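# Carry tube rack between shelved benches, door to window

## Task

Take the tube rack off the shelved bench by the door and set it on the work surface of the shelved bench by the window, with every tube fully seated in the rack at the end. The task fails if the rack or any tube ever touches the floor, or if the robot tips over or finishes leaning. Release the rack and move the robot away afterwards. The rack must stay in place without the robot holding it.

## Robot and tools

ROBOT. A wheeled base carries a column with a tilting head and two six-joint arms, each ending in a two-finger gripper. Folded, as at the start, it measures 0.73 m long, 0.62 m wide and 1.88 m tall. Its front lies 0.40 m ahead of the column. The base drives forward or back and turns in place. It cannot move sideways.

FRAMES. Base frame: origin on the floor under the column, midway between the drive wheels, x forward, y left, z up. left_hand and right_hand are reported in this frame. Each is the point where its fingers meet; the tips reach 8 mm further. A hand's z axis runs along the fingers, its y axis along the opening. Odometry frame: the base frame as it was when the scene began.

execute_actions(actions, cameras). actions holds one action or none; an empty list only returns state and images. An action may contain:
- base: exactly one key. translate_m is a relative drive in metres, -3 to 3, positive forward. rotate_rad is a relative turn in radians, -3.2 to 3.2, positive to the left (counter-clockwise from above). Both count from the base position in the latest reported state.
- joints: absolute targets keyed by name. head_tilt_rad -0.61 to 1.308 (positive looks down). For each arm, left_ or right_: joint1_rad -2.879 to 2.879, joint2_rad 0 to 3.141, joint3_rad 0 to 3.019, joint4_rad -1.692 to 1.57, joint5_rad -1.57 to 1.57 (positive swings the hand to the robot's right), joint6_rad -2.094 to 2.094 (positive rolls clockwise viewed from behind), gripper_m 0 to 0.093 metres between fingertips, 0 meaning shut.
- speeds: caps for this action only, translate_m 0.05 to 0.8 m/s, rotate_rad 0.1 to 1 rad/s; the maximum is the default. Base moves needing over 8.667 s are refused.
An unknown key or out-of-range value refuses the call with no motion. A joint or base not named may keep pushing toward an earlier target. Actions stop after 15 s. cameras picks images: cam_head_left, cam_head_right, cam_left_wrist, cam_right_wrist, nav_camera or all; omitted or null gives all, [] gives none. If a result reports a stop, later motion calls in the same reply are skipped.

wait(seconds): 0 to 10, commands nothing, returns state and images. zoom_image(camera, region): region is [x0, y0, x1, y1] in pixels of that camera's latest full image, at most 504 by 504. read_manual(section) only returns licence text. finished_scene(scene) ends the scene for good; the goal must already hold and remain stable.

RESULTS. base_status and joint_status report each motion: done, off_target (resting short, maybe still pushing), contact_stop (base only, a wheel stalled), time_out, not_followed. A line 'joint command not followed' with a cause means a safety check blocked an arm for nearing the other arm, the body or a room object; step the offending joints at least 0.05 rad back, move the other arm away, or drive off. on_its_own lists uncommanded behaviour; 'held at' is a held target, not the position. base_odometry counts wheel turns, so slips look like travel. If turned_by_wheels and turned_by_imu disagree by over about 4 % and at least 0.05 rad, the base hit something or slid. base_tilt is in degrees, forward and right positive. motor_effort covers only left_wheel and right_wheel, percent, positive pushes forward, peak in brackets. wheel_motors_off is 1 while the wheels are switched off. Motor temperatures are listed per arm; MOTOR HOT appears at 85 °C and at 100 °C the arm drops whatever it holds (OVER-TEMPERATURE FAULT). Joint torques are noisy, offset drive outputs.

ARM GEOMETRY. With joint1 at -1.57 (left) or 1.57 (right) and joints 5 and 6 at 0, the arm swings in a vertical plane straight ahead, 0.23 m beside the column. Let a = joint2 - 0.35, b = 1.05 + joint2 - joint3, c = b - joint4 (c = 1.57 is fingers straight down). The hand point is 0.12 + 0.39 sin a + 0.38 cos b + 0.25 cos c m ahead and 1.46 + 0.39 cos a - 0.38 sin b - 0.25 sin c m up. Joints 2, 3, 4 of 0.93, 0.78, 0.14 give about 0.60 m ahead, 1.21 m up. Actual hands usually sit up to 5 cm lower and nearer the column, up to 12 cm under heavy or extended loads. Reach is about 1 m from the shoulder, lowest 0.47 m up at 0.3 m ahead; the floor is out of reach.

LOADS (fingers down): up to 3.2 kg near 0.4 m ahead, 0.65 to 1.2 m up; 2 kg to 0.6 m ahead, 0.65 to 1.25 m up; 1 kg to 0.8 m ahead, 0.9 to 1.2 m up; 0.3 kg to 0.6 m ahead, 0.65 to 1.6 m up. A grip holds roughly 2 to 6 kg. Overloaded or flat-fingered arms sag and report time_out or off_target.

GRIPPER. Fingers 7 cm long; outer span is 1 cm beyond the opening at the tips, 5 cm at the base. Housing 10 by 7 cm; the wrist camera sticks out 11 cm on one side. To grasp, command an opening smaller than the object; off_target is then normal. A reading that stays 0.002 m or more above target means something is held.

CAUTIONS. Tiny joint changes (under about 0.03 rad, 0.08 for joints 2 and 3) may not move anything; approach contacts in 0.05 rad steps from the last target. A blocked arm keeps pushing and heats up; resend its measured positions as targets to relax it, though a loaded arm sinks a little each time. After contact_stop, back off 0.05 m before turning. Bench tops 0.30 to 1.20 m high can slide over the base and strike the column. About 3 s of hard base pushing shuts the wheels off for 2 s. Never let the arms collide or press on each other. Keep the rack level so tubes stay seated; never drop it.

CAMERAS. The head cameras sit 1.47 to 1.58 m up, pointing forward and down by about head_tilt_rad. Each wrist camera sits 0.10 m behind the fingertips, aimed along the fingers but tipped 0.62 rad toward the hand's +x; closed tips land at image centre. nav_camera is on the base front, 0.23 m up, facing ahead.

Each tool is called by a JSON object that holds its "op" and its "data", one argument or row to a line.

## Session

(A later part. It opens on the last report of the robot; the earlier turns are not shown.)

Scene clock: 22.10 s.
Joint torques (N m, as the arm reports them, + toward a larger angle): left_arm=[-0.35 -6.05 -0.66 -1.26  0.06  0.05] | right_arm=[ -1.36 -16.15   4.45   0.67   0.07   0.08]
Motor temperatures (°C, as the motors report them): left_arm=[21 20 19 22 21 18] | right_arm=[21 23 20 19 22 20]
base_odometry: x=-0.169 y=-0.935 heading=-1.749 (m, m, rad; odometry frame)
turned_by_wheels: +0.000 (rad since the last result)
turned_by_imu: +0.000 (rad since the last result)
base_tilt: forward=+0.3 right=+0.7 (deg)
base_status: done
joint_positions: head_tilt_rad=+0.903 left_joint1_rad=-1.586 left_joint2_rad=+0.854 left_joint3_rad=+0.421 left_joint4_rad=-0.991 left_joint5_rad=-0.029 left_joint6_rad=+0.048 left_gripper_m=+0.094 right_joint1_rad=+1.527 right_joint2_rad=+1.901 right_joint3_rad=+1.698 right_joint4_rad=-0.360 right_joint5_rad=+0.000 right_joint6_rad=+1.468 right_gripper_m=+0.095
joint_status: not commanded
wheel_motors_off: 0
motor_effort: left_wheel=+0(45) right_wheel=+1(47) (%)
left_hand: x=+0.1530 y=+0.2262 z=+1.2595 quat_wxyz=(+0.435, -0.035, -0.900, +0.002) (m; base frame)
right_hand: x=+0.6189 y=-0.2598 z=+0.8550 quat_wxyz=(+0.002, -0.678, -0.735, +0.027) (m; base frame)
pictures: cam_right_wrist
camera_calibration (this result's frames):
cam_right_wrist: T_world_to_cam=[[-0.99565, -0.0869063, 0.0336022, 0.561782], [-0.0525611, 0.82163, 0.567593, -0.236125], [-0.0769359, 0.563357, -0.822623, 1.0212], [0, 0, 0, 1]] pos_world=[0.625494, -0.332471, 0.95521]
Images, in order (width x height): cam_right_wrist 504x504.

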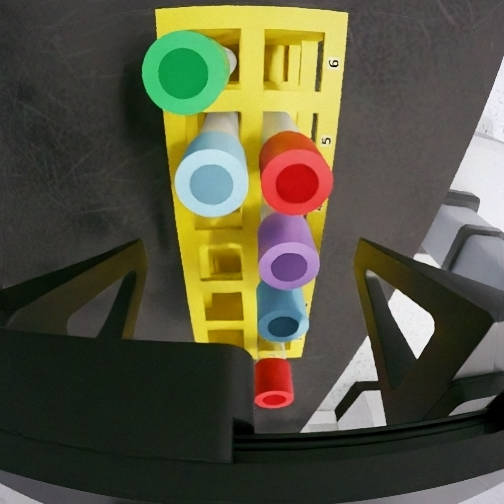

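Centred.

{"op": "execute_actions", "data": {
  "actions": [
    {"joints":{"right_joint2_rad":2.0,"right_joint3_rad":1.80}}
  ],
  "cameras": ["cam_right_wrist"]
}}

Scene clock: 22.93 s.
Joint torques (N m, as the arm reports them, + toward a larger angle): left_arm=[-0.21 -6.63 -0.54 -1.18  0.07  0.04] | right_arm=[ -1.5  -16.32   4.38   0.67   0.06   0.09]
Motor temperatures (°C, as the motors report them): left_arm=[21 20 19 22 21 18] | right_arm=[21 23 20 19 22 20]
base_odometry: x=-0.169 y=-0.935 heading=-1.749 (m, m, rad; odometry frame)
turned_by_wheels: +0.000 (rad since the last result)
turned_by_imu: +0.000 (rad since the last result)
base_tilt: forward=+0.4 right=+0.6 (deg)
base_status: not commanded
joint_positions: head_tilt_rad=+0.903 left_joint1_rad=-1.586 left_joint2_rad=+0.854 left_joint3_rad=+0.421 left_joint4_rad=-0.991 left_joint5_rad=-0.029 left_joint6_rad=+0.048 left_gripper_m=+0.094 right_joint1_rad=+1.527 right_joint2_rad=+1.983 right_joint3_rad=+1.787 right_joint4_rad=-0.360 right_joint5_rad=+0.000 right_joint6_rad=+1.468 right_gripper_m=+0.095
joint_status: all done
wheel_motors_off: 0
motor_effort: left_wheel=+1(1) right_wheel=+0(0) (%)
left_hand: x=+0.1530 y=+0.2262 z=+1.2595 quat_wxyz=(+0.435, -0.035, -0.900, +0.002) (m; base frame)
right_hand: x=+0.6222 y=-0.2610 z=+0.8241 quat_wxyz=(+0.000, -0.678, -0.735, +0.025) (m; base frame)
pictures: cam_right_wrist
camera_calibration (this result's frames):
cam_right_wrist: T_world_to_cam=[[-0.995834, -0.0871589, 0.0267843, 0.571727], [-0.0566653, 0.8217, 0.567096, -0.21442], [-0.071436, 0.563216, -0.823216, 0.993776], [0, 0, 0, 1]] pos_world=[0.628187, -0.33369, 0.924376]
Images, in order (width x height): cam_right_wrist 504x504.

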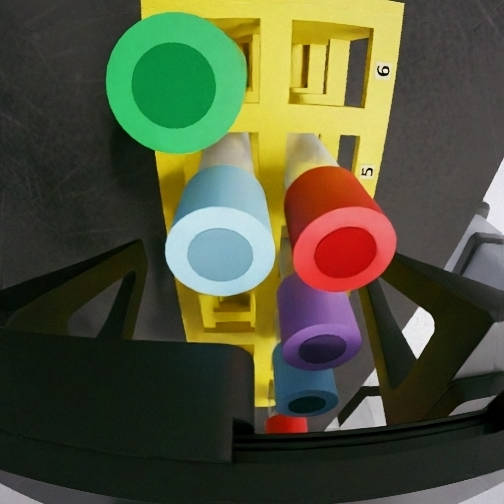

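{"op": "execute_actions", "data": {
  "actions": [
    {"joints":{"right_gripper_m":0.05}}
  ],
  "cameras": ["cam_right_wrist"]
}}

{"op": "execute_actions", "data": {
  "actions": [
    {"joints":{"right_joint2_rad":1.75,"right_joint3_rad":1.60}}
  ],
  "cameras": ["cam_right_wrist","cam_head_right"]
}}

Scene clock: 23.63 s.
Joint torques (N m, as the arm reports them, + toward a larger angle): left_arm=[-0.24 -6.16 -0.45 -1.15  0.05  0.03] | right_arm=[ -1.23 -16.17   4.37   0.74   0.09   0.07]
Motor temperatures (°C, as the motors report them): left_arm=[21 20 19 22 21 18] | right_arm=[21 23 20 19 22 20]
base_odometry: x=-0.169 y=-0.935 heading=-1.749 (m, m, rad; odometry frame)
turned_by_wheels: +0.000 (rad since the last result)
turned_by_imu: +0.000 (rad since the last result)
base_tilt: forward=+0.3 right=+0.5 (deg)
base_status: not commanded
joint_positions: head_tilt_rad=+0.903 left_joint1_rad=-1.586 left_joint2_rad=+0.854 left_joint3_rad=+0.421 left_joint4_rad=-0.991 left_joint5_rad=-0.029 left_joint6_rad=+0.048 left_gripper_m=+0.094 right_joint1_rad=+1.527 right_joint2_rad=+1.983 right_joint3_rad=+1.787 right_joint4_rad=-0.360 right_joint5_rad=+0.000 right_joint6_rad=+1.468 right_gripper_m=+0.060
joint_status: right_gripper_m off_target (ended at +0.060, target +0.050)
wheel_motors_off: 0
motor_effort: left_wheel=+0(0) right_wheel=+0(1) (%)
left_hand: x=+0.1530 y=+0.2262 z=+1.2595 quat_wxyz=(+0.435, -0.035, -0.900, +0.002) (m; base frame)
right_hand: x=+0.6222 y=-0.2610 z=+0.8241 quat_wxyz=(+0.000, -0.678, -0.735, +0.025) (m; base frame)
pictures: cam_right_wrist
camera_calibration (this result's frames):
cam_right_wrist: T_world_to_cam=[[-0.995801, -0.0875386, 0.0267972, 0.571597], [-0.0569704, 0.821672, 0.567107, -0.214247], [-0.0716622, 0.563199, -0.823208, 0.993906], [0, 0, 0, 1]] pos_world=[0.628216, -0.333689, 0.924375]
Images, in order (width x height): cam_right_wrist 504x504.

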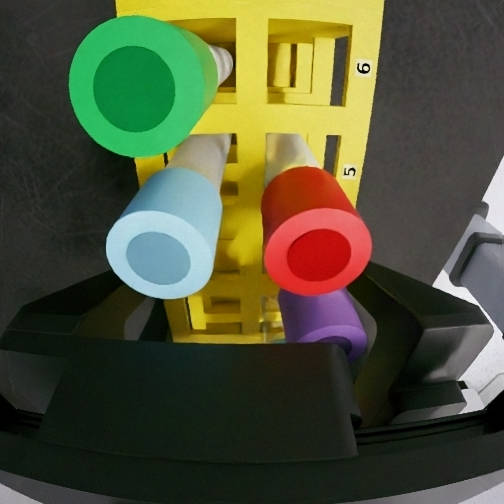

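Scene clock: 25.03 s.
Joint torques (N m, as the arm reports them, + toward a larger angle): left_arm=[-0.25 -6.25 -0.56 -1.23  0.04  0.05] | right_arm=[ -1.41 -18.44   4.2    0.82   0.07   0.06]
Motor temperatures (°C, as the motors report them): left_arm=[21 20 19 22 21 18] | right_arm=[21 23 20 19 22 20]
base_odometry: x=-0.169 y=-0.935 heading=-1.749 (m, m, rad; odometry frame)
turned_by_wheels: +0.000 (rad since the last result)
turned_by_imu: +0.001 (rad since the last result)
base_tilt: forward=+0.3 right=+0.6 (deg)
base_status: not commanded
joint_positions: head_tilt_rad=+0.903 left_joint1_rad=-1.586 left_joint2_rad=+0.854 left_joint3_rad=+0.421 left_joint4_rad=-0.991 left_joint5_rad=-0.029 left_joint6_rad=+0.048 left_gripper_m=+0.094 right_joint1_rad=+1.527 right_joint2_rad=+1.757 right_joint3_rad=+1.593 right_joint4_rad=-0.360 right_joint5_rad=+0.000 right_joint6_rad=+1.468 right_gripper_m=+0.060
joint_status: all done
wheel_motors_off: 0
motor_effort: left_wheel=+0(0) right_wheel=+0(1) (%)
left_hand: x=+0.1530 y=+0.2262 z=+1.2595 quat_wxyz=(+0.435, -0.035, -0.900, +0.002) (m; base frame)
right_hand: x=+0.6376 y=-0.2580 z=+0.9148 quat_wxyz=(-0.012, -0.678, -0.735, +0.014) (m; base frame)
pictures: cam_head_right, cam_right_wrist
camera_calibration (this result's frames):
cam_head_right: T_world_to_cam=[[-0.045767, -0.996005, 0.076674, -0.166325], [-0.791194, -0.0107162, -0.611472, 0.984494], [0.609851, -0.0886492, -0.787542, 1.11416], [0, 0, 0, 1]] pos_world=[0.0918428, -0.0563417, 1.49219]
cam_right_wrist: T_world_to_cam=[[-0.996043, -0.0887311, -0.00502739, 0.613707], [-0.0760741, 0.821985, 0.564405, -0.252596], [-0.0459478, 0.562554, -0.825483, 1.05345], [0, 0, 0, 1]] pos_world=[0.640466, -0.330535, 1.01525]
Images, in order (width x height): cam_head_right 896x504, cam_right_wrist 504x504.

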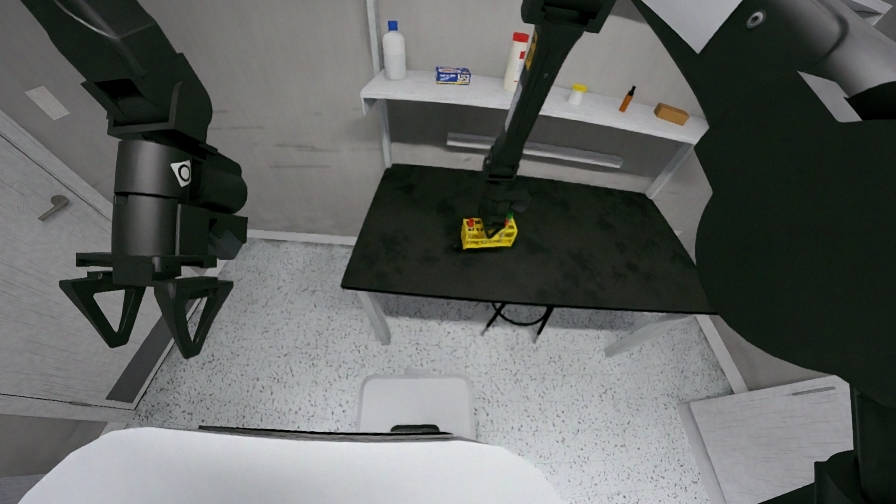

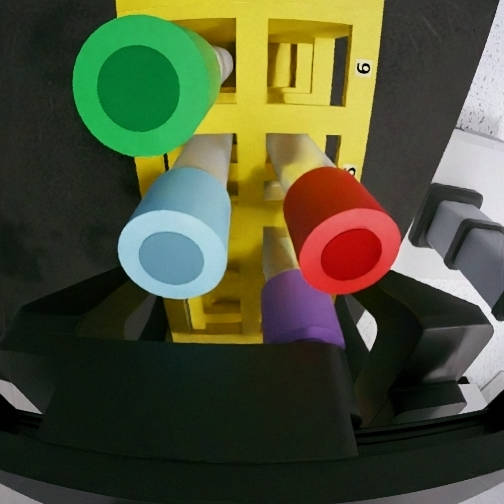

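Held. Back up with carry pose.

{"op": "execute_actions", "data": {
  "actions": [
    {"base":{"translate_m":-0.6},"speeds":{"translate_m":0.4},"joints":{"right_joint2_rad":1.45,"right_joint3_rad":0.895,"right_joint4_rad":-0.02,"head_tilt_rad":0.5}}
  ],
  "cameras": ["cam_head_right"]
}}

{"op": "execute_actions", "data": {
  "actions": [
    {"base":{"rotate_rad":3.0},"speeds":{"rotate_rad":0.5}}
  ],
  "cameras": ["cam_head_right","cam_head_left"]
}}

Scene clock: 28.77 s.
Joint torques (N m, as the arm reports them, + toward a larger angle): left_arm=[-0.37 -6.51 -0.34 -1.22  0.04  0.04] | right_arm=[ -0.89 -13.68   0.     0.86   0.07   0.06]
Motor temperatures (°C, as the motors report them): left_arm=[21 20 19 22 21 18] | right_arm=[21 23 20 19 22 20]
base_odometry: x=-0.062 y=-0.344 heading=-1.747 (m, m, rad; odometry frame)
turned_by_wheels: +0.002 (rad since the last result)
turned_by_imu: +0.006 (rad since the last result)
base_tilt: forward=+0.3 right=+0.6 (deg)
base_status: done
joint_positions: head_tilt_rad=+0.518 left_joint1_rad=-1.586 left_joint2_rad=+0.854 left_joint3_rad=+0.422 left_joint4_rad=-0.991 left_joint5_rad=-0.029 left_joint6_rad=+0.048 left_gripper_m=+0.094 right_joint1_rad=+1.527 right_joint2_rad=+1.466 right_joint3_rad=+0.893 right_joint4_rad=-0.024 right_joint5_rad=+0.000 right_joint6_rad=+1.468 right_gripper_m=+0.060
joint_status: all done
wheel_motors_off: 0
motor_effort: left_wheel=+2(58) right_wheel=-3(52) (%)
left_hand: x=+0.1534 y=+0.2262 z=+1.2594 quat_wxyz=(+0.435, -0.035, -0.900, +0.002) (m; base frame)
right_hand: x=+0.4333 y=-0.2504 z=+0.9977 quat_wxyz=(+0.015, -0.678, -0.734, +0.038) (m; base frame)
pictures: cam_head_right
camera_calibration (this result's frames):
cam_head_right: T_world_to_cam=[[-0.0711925, -0.996005, 0.0538994, -0.129981], [-0.503952, -0.0107162, -0.863665, 1.35851], [0.860792, -0.0886492, -0.501176, 0.660607], [0, 0, 0, 1]] pos_world=[0.106725, -0.0563417, 1.51138]
Images, in order (width x height): cam_head_right 896x504.

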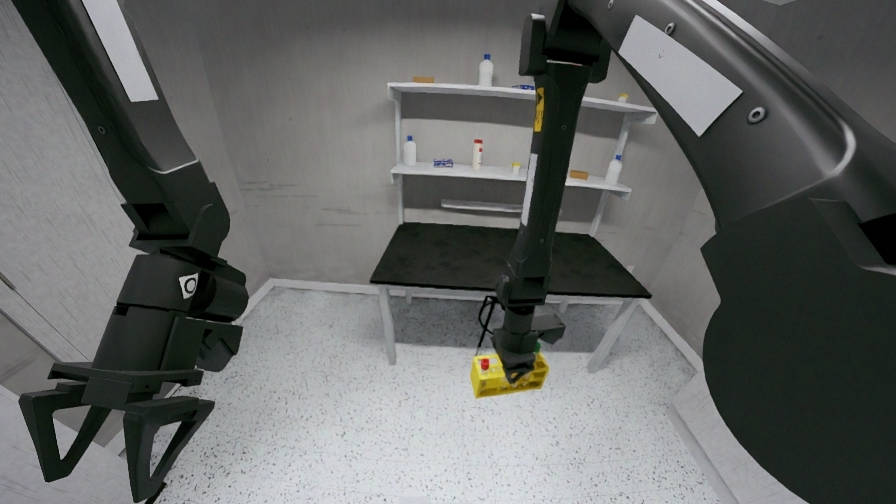

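Scene clock: 35.63 s.
Joint torques (N m, as the arm reports them, + toward a larger angle): left_arm=[-0.53 -6.4  -0.55 -1.26  0.07  0.04] | right_arm=[ -0.97 -13.64  -0.01   0.7    0.07   0.09]
Motor temperatures (°C, as the motors report them): left_arm=[21 20 19 22 21 18] | right_arm=[21 23 20 19 22 20]
base_odometry: x=-0.062 y=-0.344 heading=+1.253 (m, m, rad; odometry frame)
turned_by_wheels: +2.999 (rad since the last result)
turned_by_imu: +3.011 (rad since the last result)
base_tilt: forward=+0.3 right=+0.6 (deg)
base_status: done
joint_positions: head_tilt_rad=+0.518 left_joint1_rad=-1.586 left_joint2_rad=+0.854 left_joint3_rad=+0.422 left_joint4_rad=-0.991 left_joint5_rad=-0.029 left_joint6_rad=+0.048 left_gripper_m=+0.094 right_joint1_rad=+1.527 right_joint2_rad=+1.466 right_joint3_rad=+0.893 right_joint4_rad=-0.024 right_joint5_rad=+0.000 right_joint6_rad=+1.468 right_gripper_m=+0.060
joint_status: not commanded
wheel_motors_off: 0
motor_effort: left_wheel=-3(43) right_wheel=+4(64) (%)
left_hand: x=+0.1534 y=+0.2262 z=+1.2594 quat_wxyz=(+0.435, -0.035, -0.900, +0.002) (m; base frame)
right_hand: x=+0.4333 y=-0.2506 z=+0.9977 quat_wxyz=(+0.015, -0.678, -0.734, +0.038) (m; base frame)
pictures: cam_head_left, cam_head_right
camera_calibration (this result's frames):
cam_head_left: T_world_to_cam=[[-0.0627487, -0.997307, 0.0379557, 0.0221707], [-0.518347, 0.0000672015, -0.85517, 1.34484], [0.852865, -0.073335, -0.516956, 0.6875], [0, 0, 0, 1]] pos_world=[0.112139, 0.0724385, 1.50463]
cam_head_right: T_world_to_cam=[[-0.0711925, -0.996005, 0.0538994, -0.129981], [-0.503952, -0.0107162, -0.863665, 1.35851], [0.860792, -0.0886492, -0.501176, 0.660607], [0, 0, 0, 1]] pos_world=[0.106725, -0.0563417, 1.51138]
Images, in order (width x height): cam_head_left 896x504, cam_head_right 896x504.

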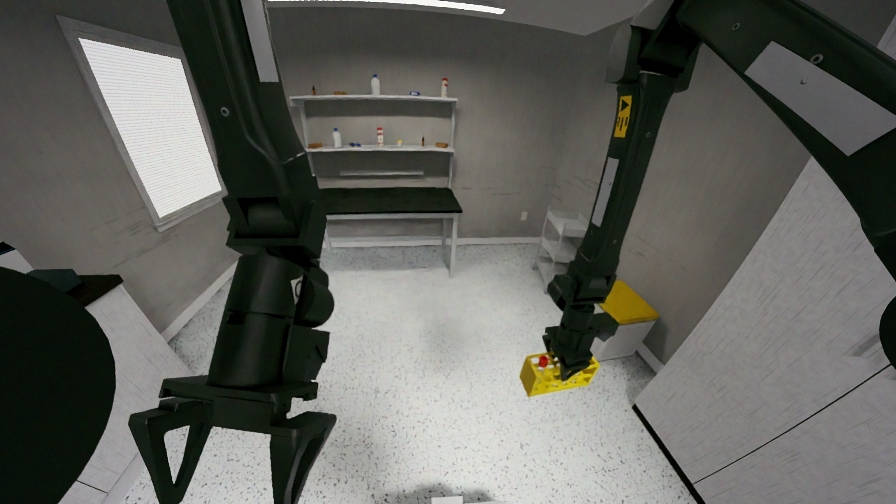

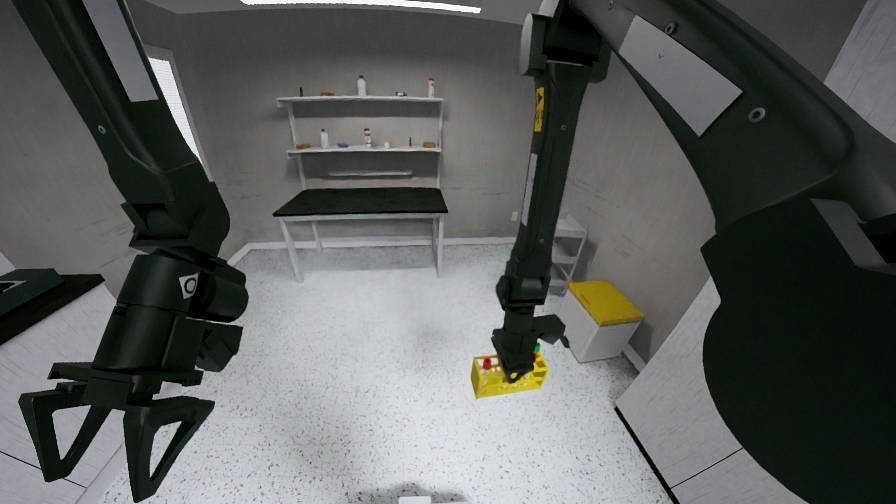

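{"op": "execute_actions", "data": {
  "actions": [
    {"base":{"rotate_rad":0.28},"speeds":{"rotate_rad":0.5}}
  ],
  "cameras": []
}}

{"op": "execute_actions", "data": {
  "actions": [
    {"base":{"translate_m":1.25},"speeds":{"translate_m":0.45},"joints":{"head_tilt_rad":0.8}}
  ],
  "cameras": ["cam_head_right","cam_head_left"]
}}

Scene clock: 37.50 s.
Joint torques (N m, as the arm reports them, + toward a larger angle): left_arm=[-0.57 -6.18 -0.6  -1.23  0.06  0.03] | right_arm=[ -0.9  -13.55   0.05   0.77   0.07   0.07]
Motor temperatures (°C, as the motors report them): left_arm=[21 20 19 22 21 18] | right_arm=[21 23 20 19 22 20]
base_odometry: x=-0.062 y=-0.344 heading=+1.532 (m, m, rad; odometry frame)
turned_by_wheels: +0.279 (rad since the last result)
turned_by_imu: +0.281 (rad since the last result)
base_tilt: forward=+0.3 right=+0.6 (deg)
base_status: done
joint_positions: head_tilt_rad=+0.518 left_joint1_rad=-1.586 left_joint2_rad=+0.854 left_joint3_rad=+0.422 left_joint4_rad=-0.991 left_joint5_rad=-0.029 left_joint6_rad=+0.048 left_gripper_m=+0.094 right_joint1_rad=+1.526 right_joint2_rad=+1.466 right_joint3_rad=+0.893 right_joint4_rad=-0.024 right_joint5_rad=+0.000 right_joint6_rad=+1.468 right_gripper_m=+0.060
joint_status: not commanded
wheel_motors_off: 0
motor_effort: left_wheel=-4(39) right_wheel=+5(40) (%)
left_hand: x=+0.1534 y=+0.2262 z=+1.2594 quat_wxyz=(+0.435, -0.035, -0.900, +0.002) (m; base frame)
right_hand: x=+0.4333 y=-0.2511 z=+0.9977 quat_wxyz=(+0.014, -0.678, -0.734, +0.038) (m; base frame)
pictures: none
No camera images: the call's "cameras" was empty. Leave "cameras" out to get every camera's image.

Scene clock: 41.67 s.
Joint torques (N m, as the arm reports them, + toward a larger angle): left_arm=[-0.2  -6.48 -0.64 -1.19  0.06  0.04] | right_arm=[ -0.81 -13.67  -0.26   0.83   0.06   0.06]
Motor temperatures (°C, as the motors report them): left_arm=[21 21 19 22 21 18] | right_arm=[21 23 20 19 22 20]
base_odometry: x=-0.014 y=+0.905 heading=+1.532 (m, m, rad; odometry frame)
turned_by_wheels: +0.001 (rad since the last result)
turned_by_imu: -0.002 (rad since the last result)
base_tilt: forward=+0.3 right=+0.7 (deg)
base_status: done
joint_positions: head_tilt_rad=+0.802 left_joint1_rad=-1.586 left_joint2_rad=+0.854 left_joint3_rad=+0.423 left_joint4_rad=-0.991 left_joint5_rad=-0.029 left_joint6_rad=+0.048 left_gripper_m=+0.094 right_joint1_rad=+1.526 right_joint2_rad=+1.466 right_joint3_rad=+0.897 right_joint4_rad=-0.023 right_joint5_rad=+0.000 right_joint6_rad=+1.468 right_gripper_m=+0.060
joint_status: all done
wheel_motors_off: 0
motor_effort: left_wheel=-1(57) right_wheel=-1(77) (%)
left_hand: x=+0.1540 y=+0.2262 z=+1.2592 quat_wxyz=(+0.434, -0.035, -0.900, +0.002) (m; base frame)
right_hand: x=+0.4360 y=-0.2511 z=+0.9976 quat_wxyz=(+0.012, -0.678, -0.734, +0.037) (m; base frame)
pictures: cam_head_left, cam_head_right
camera_calibration (this result's frames):
cam_head_left: T_world_to_cam=[[-0.0495752, -0.997307, 0.0540401, -0.00325794], [-0.737511, 0.0000672015, -0.675336, 1.07885], [0.673514, -0.073335, -0.735528, 1.03307], [0, 0, 0, 1]] pos_world=[0.0997163, 0.0724385, 1.48861]
cam_head_right: T_world_to_cam=[[-0.0532052, -0.996005, 0.0717128, -0.158313], [-0.726078, -0.0107162, -0.687529, 1.09837], [0.685551, -0.0886492, -0.722608, 1.01037], [0, 0, 0, 1]] pos_world=[0.0964142, -0.0563417, 1.49661]
Images, in order (width x height): cam_head_left 896x504, cam_head_right 896x504.

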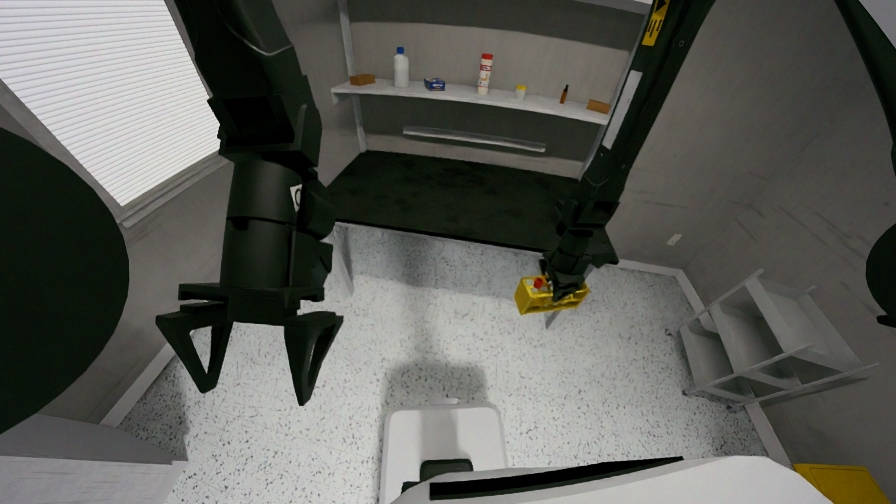

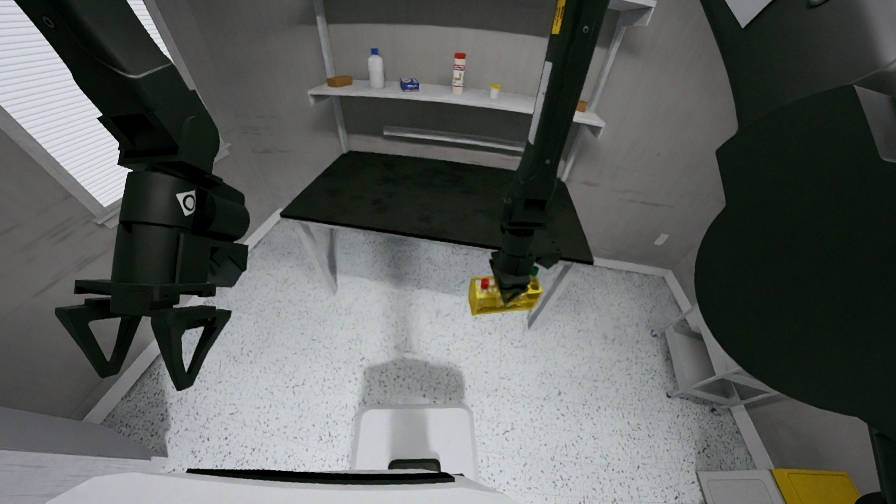

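{"op": "execute_actions", "data": {
  "actions": [
    {"base":{"rotate_rad":-0.2},"speeds":{"rotate_rad":0.5}}
  ],
  "cameras": []
}}

{"op": "execute_actions", "data": {
  "actions": [
    {"base":{"translate_m":0.4},"speeds":{"translate_m":0.3},"joints":{"head_tilt_rad":0.9}}
  ],
  "cameras": ["cam_head_right"]
}}

Scene clock: 43.27 s.
Joint torques (N m, as the arm reports them, + toward a larger angle): left_arm=[-0.23 -6.39 -0.69 -1.21  0.05  0.05] | right_arm=[ -0.69 -13.46  -0.15   0.77   0.1    0.09]
Motor temperatures (°C, as the motors report them): left_arm=[21 21 19 22 21 18] | right_arm=[21 23 20 19 22 20]
base_odometry: x=-0.014 y=+0.905 heading=+1.334 (m, m, rad; odometry frame)
turned_by_wheels: -0.199 (rad since the last result)
turned_by_imu: -0.198 (rad since the last result)
base_tilt: forward=+0.3 right=+0.7 (deg)
base_status: done
joint_positions: head_tilt_rad=+0.802 left_joint1_rad=-1.586 left_joint2_rad=+0.854 left_joint3_rad=+0.423 left_joint4_rad=-0.991 left_joint5_rad=-0.029 left_joint6_rad=+0.048 left_gripper_m=+0.094 right_joint1_rad=+1.526 right_joint2_rad=+1.466 right_joint3_rad=+0.897 right_joint4_rad=-0.023 right_joint5_rad=+0.000 right_joint6_rad=+1.468 right_gripper_m=+0.060
joint_status: not commanded
wheel_motors_off: 0
motor_effort: left_wheel=-1(45) right_wheel=-1(63) (%)
left_hand: x=+0.1540 y=+0.2262 z=+1.2592 quat_wxyz=(+0.434, -0.035, -0.900, +0.002) (m; base frame)
right_hand: x=+0.4360 y=-0.2513 z=+0.9976 quat_wxyz=(+0.012, -0.678, -0.734, +0.037) (m; base frame)
pictures: none
No camera images: the call's "cameras" was empty. Leave "cameras" out to get every camera's image.

Scene clock: 45.80 s.
Joint torques (N m, as the arm reports them, + toward a larger angle): left_arm=[-0.1  -6.83 -0.8  -1.2   0.05  0.04] | right_arm=[ -0.82 -13.68  -0.21   0.78   0.1    0.06]
Motor temperatures (°C, as the motors report them): left_arm=[21 21 19 22 21 18] | right_arm=[21 23 20 19 22 20]
base_odometry: x=+0.080 y=+1.294 heading=+1.334 (m, m, rad; odometry frame)
turned_by_wheels: +0.000 (rad since the last result)
turned_by_imu: -0.001 (rad since the last result)
base_tilt: forward=+0.2 right=+0.6 (deg)
base_status: done
joint_positions: head_tilt_rad=+0.901 left_joint1_rad=-1.586 left_joint2_rad=+0.854 left_joint3_rad=+0.424 left_joint4_rad=-0.991 left_joint5_rad=-0.029 left_joint6_rad=+0.048 left_gripper_m=+0.094 right_joint1_rad=+1.526 right_joint2_rad=+1.466 right_joint3_rad=+0.897 right_joint4_rad=-0.022 right_joint5_rad=+0.000 right_joint6_rad=+1.467 right_gripper_m=+0.060
joint_status: all done
wheel_motors_off: 0
motor_effort: left_wheel=+0(60) right_wheel=+1(65) (%)
left_hand: x=+0.1546 y=+0.2262 z=+1.2591 quat_wxyz=(+0.434, -0.035, -0.900, +0.002) (m; base frame)
right_hand: x=+0.4362 y=-0.2514 z=+0.9976 quat_wxyz=(+0.012, -0.678, -0.734, +0.037) (m; base frame)
pictures: cam_head_right
camera_calibration (this result's frames):
cam_head_right: T_world_to_cam=[[-0.0458484, -0.996005, 0.0766253, -0.166246], [-0.790544, -0.0107162, -0.612312, 0.985754], [0.610687, -0.0886492, -0.786895, 1.11312], [0, 0, 0, 1]] pos_world=[0.0918935, -0.0563417, 1.49223]
Images, in order (width x height): cam_head_right 896x504.

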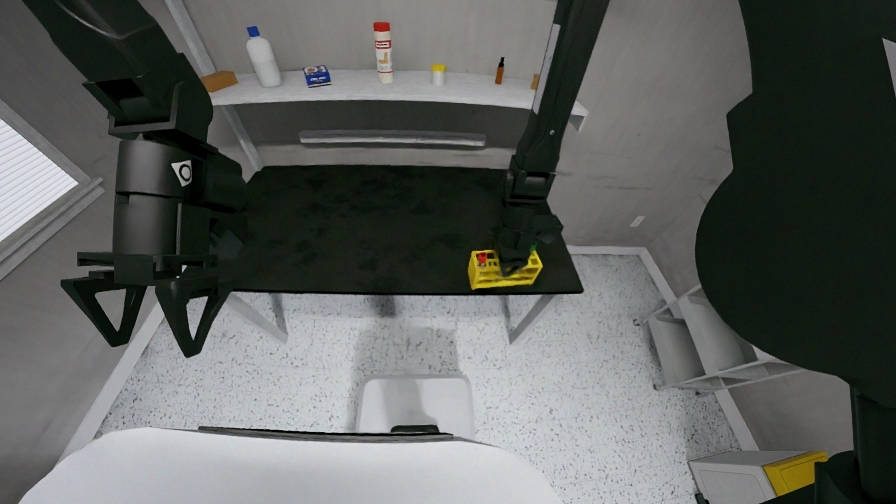

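{"op": "execute_actions", "data": {
  "actions": [
    {"base":{"translate_m":0.04},"joints":{"right_joint2_rad":1.75,"right_joint3_rad":1.60,"right_joint4_rad":-0.36}}
  ],
  "cameras": ["cam_head_right"]
}}

{"op": "execute_actions", "data": {
  "actions": [
    {"joints":{"right_joint2_rad":1.92,"right_joint3_rad":1.74}}
  ],
  "cameras": []
}}

{"op": "execute_actions", "data": {
  "actions": [
    {"joints":{"right_joint2_rad":2.0,"right_joint3_rad":1.80}}
  ],
  "cameras": ["cam_head_right"]
}}

Scene clock: 47.57 s.
Joint torques (N m, as the arm reports them, + toward a larger angle): left_arm=[-0.34 -6.4  -0.96 -1.2   0.06  0.02] | right_arm=[ -1.4  -18.23   3.58   0.53   0.08   0.08]
Motor temperatures (°C, as the motors report them): left_arm=[21 21 19 22 21 18] | right_arm=[21 23 20 19 22 20]
base_odometry: x=+0.089 y=+1.333 heading=+1.334 (m, m, rad; odometry frame)
turned_by_wheels: +0.000 (rad since the last result)
turned_by_imu: +0.001 (rad since the last result)
base_tilt: forward=+0.3 right=+0.6 (deg)
base_status: done
joint_positions: head_tilt_rad=+0.902 left_joint1_rad=-1.586 left_joint2_rad=+0.854 left_joint3_rad=+0.425 left_joint4_rad=-0.991 left_joint5_rad=-0.029 left_joint6_rad=+0.048 left_gripper_m=+0.094 right_joint1_rad=+1.526 right_joint2_rad=+1.763 right_joint3_rad=+1.602 right_joint4_rad=-0.355 right_joint5_rad=+0.000 right_joint6_rad=+1.467 right_gripper_m=+0.060
joint_status: all done
wheel_motors_off: 0
motor_effort: left_wheel=+0(42) right_wheel=+0(47) (%)
left_hand: x=+0.1555 y=+0.2262 z=+1.2588 quat_wxyz=(+0.433, -0.034, -0.901, +0.002) (m; base frame)
right_hand: x=+0.6413 y=-0.2593 z=+0.9131 quat_wxyz=(-0.016, -0.678, -0.735, +0.012) (m; base frame)
pictures: cam_head_right
camera_calibration (this result's frames):
cam_head_right: T_world_to_cam=[[-0.0458217, -0.996005, 0.0766413, -0.166272], [-0.790757, -0.0107162, -0.612036, 0.985341], [0.610412, -0.0886492, -0.787107, 1.11346], [0, 0, 0, 1]] pos_world=[0.0918769, -0.0563417, 1.49222]
Images, in order (width x height): cam_head_right 896x504.

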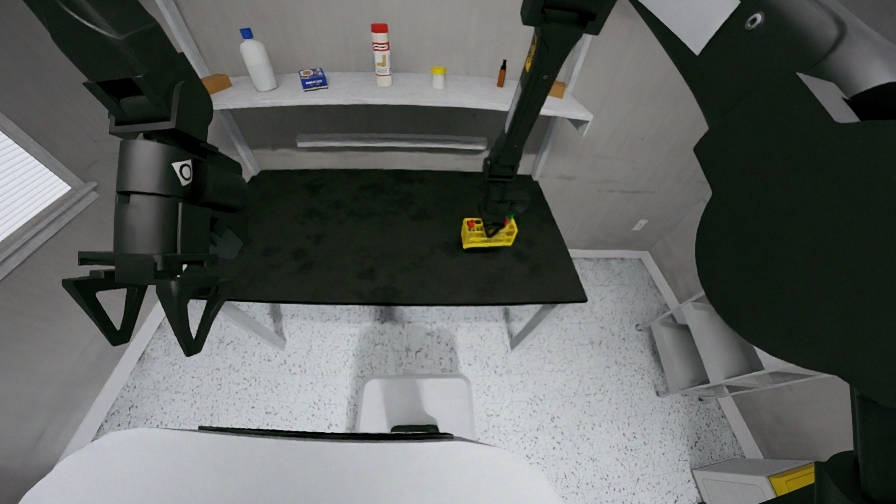

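Scene clock: 48.83 s.
Joint torques (N m, as the arm reports them, + toward a larger angle): left_arm=[-0.37 -6.45 -0.9  -1.18  0.07  0.05] | right_arm=[ -1.5  -18.22   3.76   0.57   0.08   0.08]
Motor temperatures (°C, as the motors report them): left_arm=[21 21 19 22 21 18] | right_arm=[21 24 20 19 22 20]
base_odometry: x=+0.089 y=+1.333 heading=+1.334 (m, m, rad; odometry frame)
turned_by_wheels: +0.000 (rad since the last result)
turned_by_imu: +0.001 (rad since the last result)
base_tilt: forward=+0.3 right=+0.6 (deg)
base_status: not commanded
joint_positions: head_tilt_rad=+0.902 left_joint1_rad=-1.586 left_joint2_rad=+0.854 left_joint3_rad=+0.425 left_joint4_rad=-0.991 left_joint5_rad=-0.029 left_joint6_rad=+0.048 left_gripper_m=+0.094 right_joint1_rad=+1.526 right_joint2_rad=+1.933 right_joint3_rad=+1.735 right_joint4_rad=-0.358 right_joint5_rad=+0.000 right_joint6_rad=+1.467 right_gripper_m=+0.060
joint_status: all done
wheel_motors_off: 0
motor_effort: left_wheel=+0(0) right_wheel=+0(2) (%)
left_hand: x=+0.1555 y=+0.2262 z=+1.2588 quat_wxyz=(+0.433, -0.034, -0.901, +0.002) (m; base frame)
right_hand: x=+0.6225 y=-0.2616 z=+0.8432 quat_wxyz=(-0.001, -0.678, -0.735, +0.025) (m; base frame)
pictures: none
No camera images: the call's "cameras" was empty. Leave "cameras" out to get every camera's image.

Scene clock: 49.70 s.
Joint torques (N m, as the arm reports them, + toward a larger angle): left_arm=[-0.14 -6.59 -0.98 -1.22  0.05  0.05] | right_arm=[ -1.26 -16.21   4.4    0.81   0.1    0.07]
Motor temperatures (°C, as the motors report them): left_arm=[21 21 19 22 21 18] | right_arm=[21 24 20 19 22 20]
base_odometry: x=+0.089 y=+1.333 heading=+1.334 (m, m, rad; odometry frame)
turned_by_wheels: +0.000 (rad since the last result)
turned_by_imu: +0.000 (rad since the last result)
base_tilt: forward=+0.2 right=+0.6 (deg)
base_status: not commanded
joint_positions: head_tilt_rad=+0.902 left_joint1_rad=-1.586 left_joint2_rad=+0.854 left_joint3_rad=+0.425 left_joint4_rad=-0.991 left_joint5_rad=-0.029 left_joint6_rad=+0.048 left_gripper_m=+0.094 right_joint1_rad=+1.526 right_joint2_rad=+1.984 right_joint3_rad=+1.786 right_joint4_rad=-0.360 right_joint5_rad=+0.000 right_joint6_rad=+1.467 right_gripper_m=+0.060
joint_status: all done
wheel_motors_off: 0
motor_effort: left_wheel=+0(2) right_wheel=-1(1) (%)
left_hand: x=+0.1555 y=+0.2262 z=+1.2588 quat_wxyz=(+0.433, -0.034, -0.901, +0.002) (m; base frame)
right_hand: x=+0.6211 y=-0.2623 z=+0.8235 quat_wxyz=(+0.000, -0.678, -0.735, +0.026) (m; base frame)
pictures: cam_head_right
camera_calibration (this result's frames):
cam_head_right: T_world_to_cam=[[-0.0458217, -0.996005, 0.0766413, -0.166272], [-0.790757, -0.0107162, -0.612036, 0.985341], [0.610412, -0.0886492, -0.787107, 1.11346], [0, 0, 0, 1]] pos_world=[0.0918769, -0.0563417, 1.49222]
Images, in order (width x height): cam_head_right 896x504.

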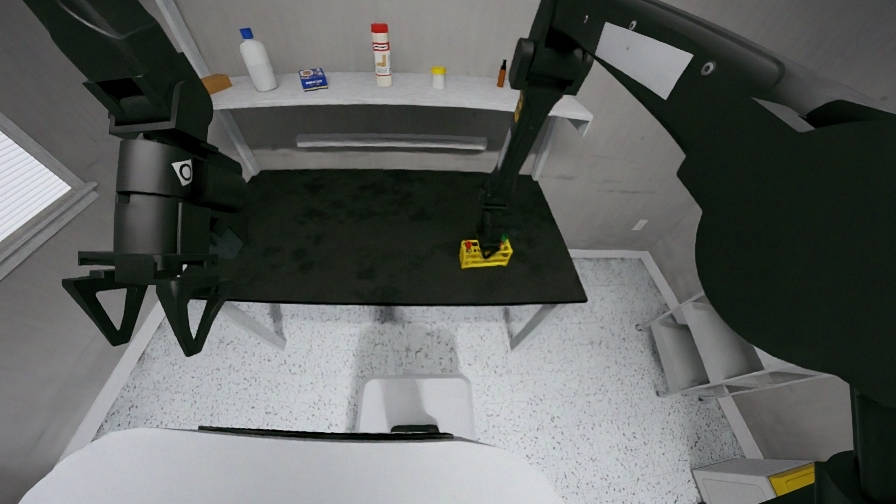

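{"op": "execute_actions", "data": {
  "actions": [
    {"joints":{"right_gripper_m":0.093}}
  ],
  "cameras": []
}}

{"op": "execute_actions", "data": {
  "actions": [
    {"joints":{"right_joint2_rad":1.72,"right_joint3_rad":1.55}}
  ],
  "cameras": ["cam_right_wrist","cam_head_right"]
}}

Scene clock: 50.40 s.
Joint torques (N m, as the arm reports them, + toward a larger angle): left_arm=[-0.29 -6.42 -0.85 -1.21  0.06  0.05] | right_arm=[ -1.43 -16.5    4.43   0.77   0.09   0.06]
Motor temperatures (°C, as the motors report them): left_arm=[21 21 19 22 21 18] | right_arm=[21 24 20 19 22 20]
base_odometry: x=+0.089 y=+1.333 heading=+1.334 (m, m, rad; odometry frame)
turned_by_wheels: +0.000 (rad since the last result)
turned_by_imu: +0.000 (rad since the last result)
base_tilt: forward=+0.3 right=+0.6 (deg)
base_status: not commanded
joint_positions: head_tilt_rad=+0.902 left_joint1_rad=-1.586 left_joint2_rad=+0.854 left_joint3_rad=+0.425 left_joint4_rad=-0.991 left_joint5_rad=-0.029 left_joint6_rad=+0.048 left_gripper_m=+0.094 right_joint1_rad=+1.526 right_joint2_rad=+1.984 right_joint3_rad=+1.786 right_joint4_rad=-0.360 right_joint5_rad=+0.000 right_joint6_rad=+1.467 right_gripper_m=+0.093
joint_status: all done
wheel_motors_off: 0
motor_effort: left_wheel=+1(1) right_wheel=-1(1) (%)
left_hand: x=+0.1555 y=+0.2262 z=+1.2588 quat_wxyz=(+0.433, -0.034, -0.901, +0.002) (m; base frame)
right_hand: x=+0.6211 y=-0.2623 z=+0.8235 quat_wxyz=(+0.000, -0.678, -0.735, +0.026) (m; base frame)
pictures: none
No camera images: the call's "cameras" was empty. Leave "cameras" out to get every camera's image.

Scene clock: 51.57 s.
Joint torques (N m, as the arm reports them, + toward a larger angle): left_arm=[-0.38 -6.52 -0.84 -1.17  0.07  0.05] | right_arm=[ -0.94 -16.58   4.05   0.89   0.09   0.05]
Motor temperatures (°C, as the motors report them): left_arm=[21 21 19 22 21 18] | right_arm=[21 24 20 19 22 20]
base_odometry: x=+0.089 y=+1.333 heading=+1.334 (m, m, rad; odometry frame)
turned_by_wheels: +0.000 (rad since the last result)
turned_by_imu: +0.000 (rad since the last result)
base_tilt: forward=+0.3 right=+0.6 (deg)
base_status: not commanded
joint_positions: head_tilt_rad=+0.902 left_joint1_rad=-1.586 left_joint2_rad=+0.854 left_joint3_rad=+0.425 left_joint4_rad=-0.991 left_joint5_rad=-0.029 left_joint6_rad=+0.048 left_gripper_m=+0.094 right_joint1_rad=+1.526 right_joint2_rad=+1.704 right_joint3_rad=+1.548 right_joint4_rad=-0.361 right_joint5_rad=+0.000 right_joint6_rad=+1.467 right_gripper_m=+0.093
joint_status: all done
wheel_motors_off: 0
motor_effort: left_wheel=-1(1) right_wheel=+0(0) (%)
left_hand: x=+0.1555 y=+0.2262 z=+1.2588 quat_wxyz=(+0.433, -0.034, -0.901, +0.002) (m; base frame)
right_hand: x=+0.6380 y=-0.2583 z=+0.9357 quat_wxyz=(-0.015, -0.678, -0.735, +0.013) (m; base frame)
pictures: cam_head_right, cam_right_wrist
camera_calibration (this result's frames):
cam_head_right: T_world_to_cam=[[-0.0458217, -0.996005, 0.0766413, -0.166272], [-0.790757, -0.0107162, -0.612036, 0.985341], [0.610412, -0.0886492, -0.787107, 1.11346], [0, 0, 0, 1]] pos_world=[0.0918769, -0.0563417, 1.49222]
cam_right_wrist: T_world_to_cam=[[-0.995968, -0.0889896, -0.0113208, 0.619972], [-0.0799123, 0.822792, 0.562696, -0.259837], [-0.0407595, 0.561332, -0.826586, 1.06833], [0, 0, 0, 1]] pos_world=[0.640252, -0.330725, 1.03629]
Images, in order (width x height): cam_head_right 896x504, cam_right_wrist 504x504.

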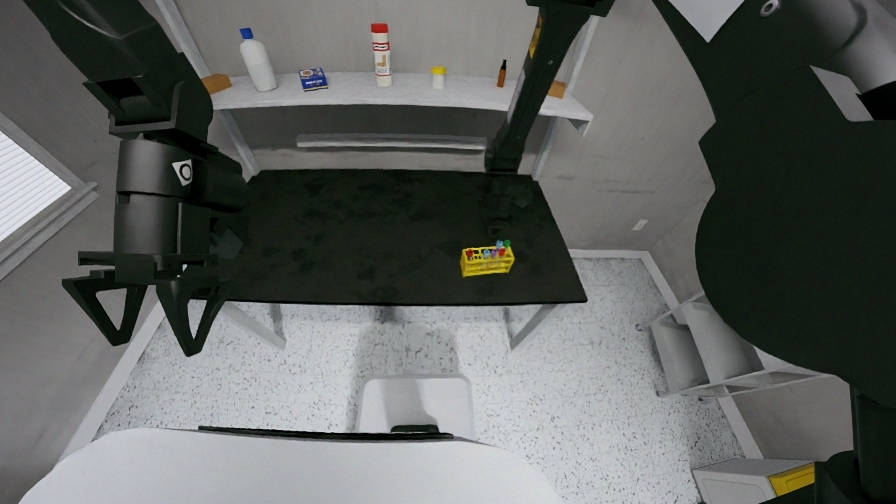

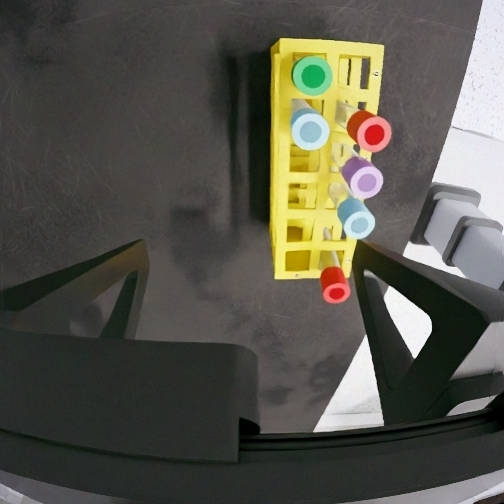

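{"op": "execute_actions", "data": {
  "actions": [
    {"joints":{"right_joint2_rad":1.45,"right_joint3_rad":0.9,"right_joint4_rad":-0.02},"base":{"translate_m":-0.3}}
  ],
  "cameras": ["cam_head_left","nav_camera"]
}}

{"op": "zoom_image", "data": {
  "camera": "cam_head_left",
  "region": [440,160,640,280]
}}

Scene clock: 53.63 s.
Joint torques (N m, as the arm reports them, + toward a larger angle): left_arm=[-0.2  -6.42 -0.65 -1.22  0.06  0.03] | right_arm=[ -0.68 -12.66   0.46   0.87   0.11   0.08]
Motor temperatures (°C, as the motors report them): left_arm=[21 21 19 22 21 18] | right_arm=[21 24 20 19 22 20]
base_odometry: x=+0.019 y=+1.041 heading=+1.333 (m, m, rad; odometry frame)
turned_by_wheels: +0.000 (rad since the last result)
turned_by_imu: +0.002 (rad since the last result)
base_tilt: forward=+0.3 right=+0.6 (deg)
base_status: done
joint_positions: head_tilt_rad=+0.902 left_joint1_rad=-1.586 left_joint2_rad=+0.853 left_joint3_rad=+0.421 left_joint4_rad=-0.991 left_joint5_rad=-0.029 left_joint6_rad=+0.048 left_gripper_m=+0.094 right_joint1_rad=+1.526 right_joint2_rad=+1.452 right_joint3_rad=+0.894 right_joint4_rad=-0.026 right_joint5_rad=+0.000 right_joint6_rad=+1.467 right_gripper_m=+0.093
joint_status: all done
wheel_motors_off: 0
motor_effort: left_wheel=-2(43) right_wheel=+0(44) (%)
left_hand: x=+0.1529 y=+0.2262 z=+1.2596 quat_wxyz=(+0.435, -0.035, -0.900, +0.002) (m; base frame)
right_hand: x=+0.4394 y=-0.2513 z=+1.0019 quat_wxyz=(+0.010, -0.678, -0.734, +0.034) (m; base frame)
pictures: cam_head_left, nav_camera
camera_calibration (this result's frames):
cam_head_left: T_world_to_cam=[[-0.0439408, -0.997307, 0.0587132, -0.0107362], [-0.801163, 0.0000672015, -0.598446, 0.963624], [0.596831, -0.073335, -0.799009, 1.13466], [0, 0, 0, 1]] pos_world=[0.0943458, 0.0724385, 1.48391]
Images, in order (width x height): cam_head_left 896x504, nav_camera 896x504.

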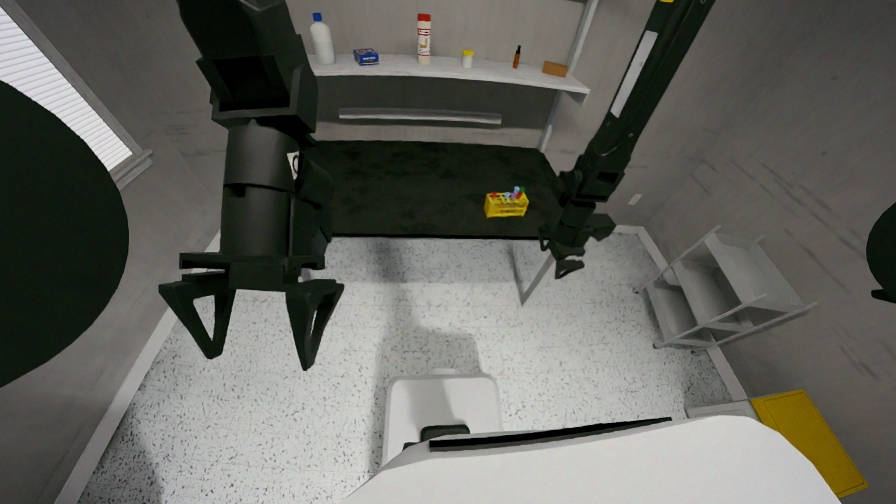

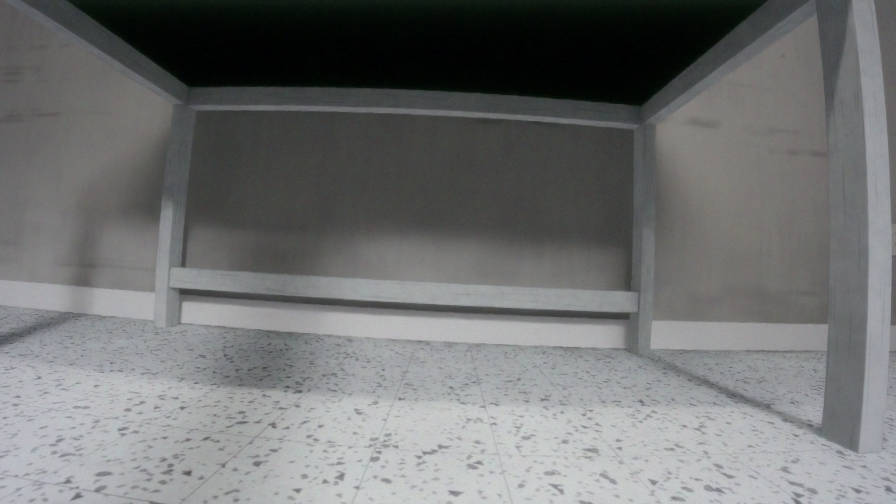

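Region (440, 160, 640, 280) of cam_head_left's 896x504 image, scaled by 2.520, with more detail than that image has; it fills the top 302 rows of this view, and the rest is white.

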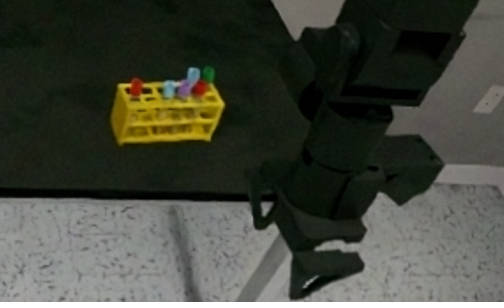

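{"op": "zoom_image", "data": {
  "camera": "cam_head_left",
  "region": [475,175,545,225]
}}

Region (475, 175, 545, 225) of cam_head_left's 896x504 image, scaled by 7.200, with more detail than that image has; it fills the top 360 rows of this view, and the rest is white.

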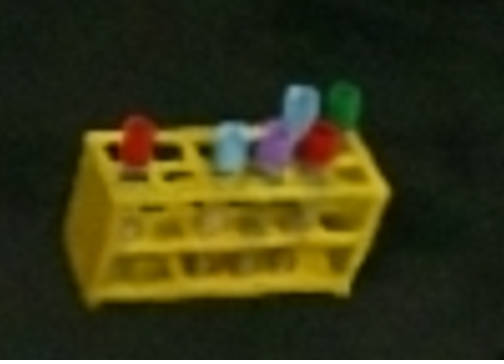

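{"op": "execute_actions", "data": {
  "actions": [
    {"joints":{"right_joint2_rad":2.6,"right_joint3_rad":2.03,"right_joint4_rad":1.55,"right_joint6_rad":0}}
  ],
  "cameras": ["cam_right_wrist"]
}}

Scene clock: 55.80 s.
Joint torques (N m, as the arm reports them, + toward a larger angle): left_arm=[-0.37 -6.4  -0.48 -1.2   0.06  0.03] | right_arm=[ -1.01 -13.57   2.2    2.74  -0.03   0.04]
Motor temperatures (°C, as the motors report them): left_arm=[21 21 19 22 21 18] | right_arm=[21 24 20 19 22 20]
base_odometry: x=+0.019 y=+1.041 heading=+1.333 (m, m, rad; odometry frame)
turned_by_wheels: +0.000 (rad since the last result)
turned_by_imu: +0.001 (rad since the last result)
base_tilt: forward=+0.4 right=+0.6 (deg)
base_status: not commanded
joint_positions: head_tilt_rad=+0.902 left_joint1_rad=-1.586 left_joint2_rad=+0.853 left_joint3_rad=+0.421 left_joint4_rad=-0.991 left_joint5_rad=-0.029 left_joint6_rad=+0.048 left_gripper_m=+0.094 right_joint1_rad=+1.526 right_joint2_rad=+2.615 right_joint3_rad=+2.021 right_joint4_rad=+1.537 right_joint5_rad=+0.000 right_joint6_rad=+0.011 right_gripper_m=+0.093
joint_status: all done
wheel_motors_off: 0
motor_effort: left_wheel=-4(3) right_wheel=-3(3) (%)
left_hand: x=+0.1529 y=+0.2262 z=+1.2596 quat_wxyz=(+0.435, -0.035, -0.900, +0.002) (m; base frame)
right_hand: x=+0.6359 y=-0.2634 z=+0.8030 quat_wxyz=(-0.669, +0.001, -0.743, +0.018) (m; base frame)
pictures: cam_right_wrist
camera_calibration (this result's frames):
cam_right_wrist: T_world_to_cam=[[-0.0136121, -0.99933, 0.0339648, -0.284966], [-0.675261, -0.0158648, -0.737408, 1.02055], [0.737453, -0.0329728, -0.674593, 0.187962], [0, 0, 0, 1]] pos_world=[0.546645, -0.262386, 0.889038]
Images, in order (width x height): cam_right_wrist 504x504.

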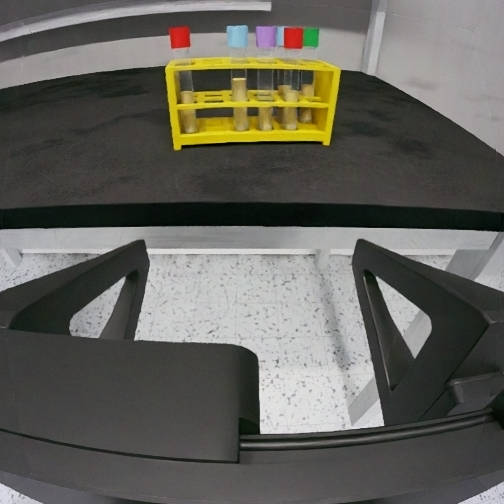

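All level and down.

{"op": "execute_actions", "data": {
  "actions": [
    {"base":{"translate_m":-0.15}}
  ],
  "cameras": []
}}

{"op": "finished_scene", "data": {
  "scene": 2
}}

Scene clock: 57.50 s.
Joint torques (N m, as the arm reports them, + toward a larger angle): left_arm=[-0.5  -6.95 -0.33 -1.19  0.06  0.03] | right_arm=[ -1.33 -13.39   1.99   2.74   0.     0.02]
Motor temperatures (°C, as the motors report them): left_arm=[21 21 19 22 21 18] | right_arm=[21 24 20 19 22 20]
base_odometry: x=-0.016 y=+0.895 heading=+1.334 (m, m, rad; odometry frame)
turned_by_wheels: +0.000 (rad since the last result)
turned_by_imu: +0.002 (rad since the last result)
base_tilt: forward=+0.4 right=+0.5 (deg)
base_status: done
joint_positions: head_tilt_rad=+0.903 left_joint1_rad=-1.586 left_joint2_rad=+0.852 left_joint3_rad=+0.420 left_joint4_rad=-0.991 left_joint5_rad=-0.029 left_joint6_rad=+0.048 left_gripper_m=+0.094 right_joint1_rad=+1.525 right_joint2_rad=+2.609 right_joint3_rad=+2.023 right_joint4_rad=+1.538 right_joint5_rad=+0.000 right_joint6_rad=+0.011 right_gripper_m=+0.093
joint_status: not commanded
wheel_motors_off: 0
motor_effort: left_wheel=+0(62) right_wheel=-1(59) (%)
left_hand: x=+0.1527 y=+0.2262 z=+1.2598 quat_wxyz=(+0.435, -0.035, -0.900, +0.002) (m; base frame)
right_hand: x=+0.6406 y=-0.2637 z=+0.8067 quat_wxyz=(-0.673, +0.001, -0.740, +0.018) (m; base frame)
pictures: none
No camera images: the call's "cameras" was empty. Leave "cameras" out to get every camera's image.

The scene is finished: the task was done.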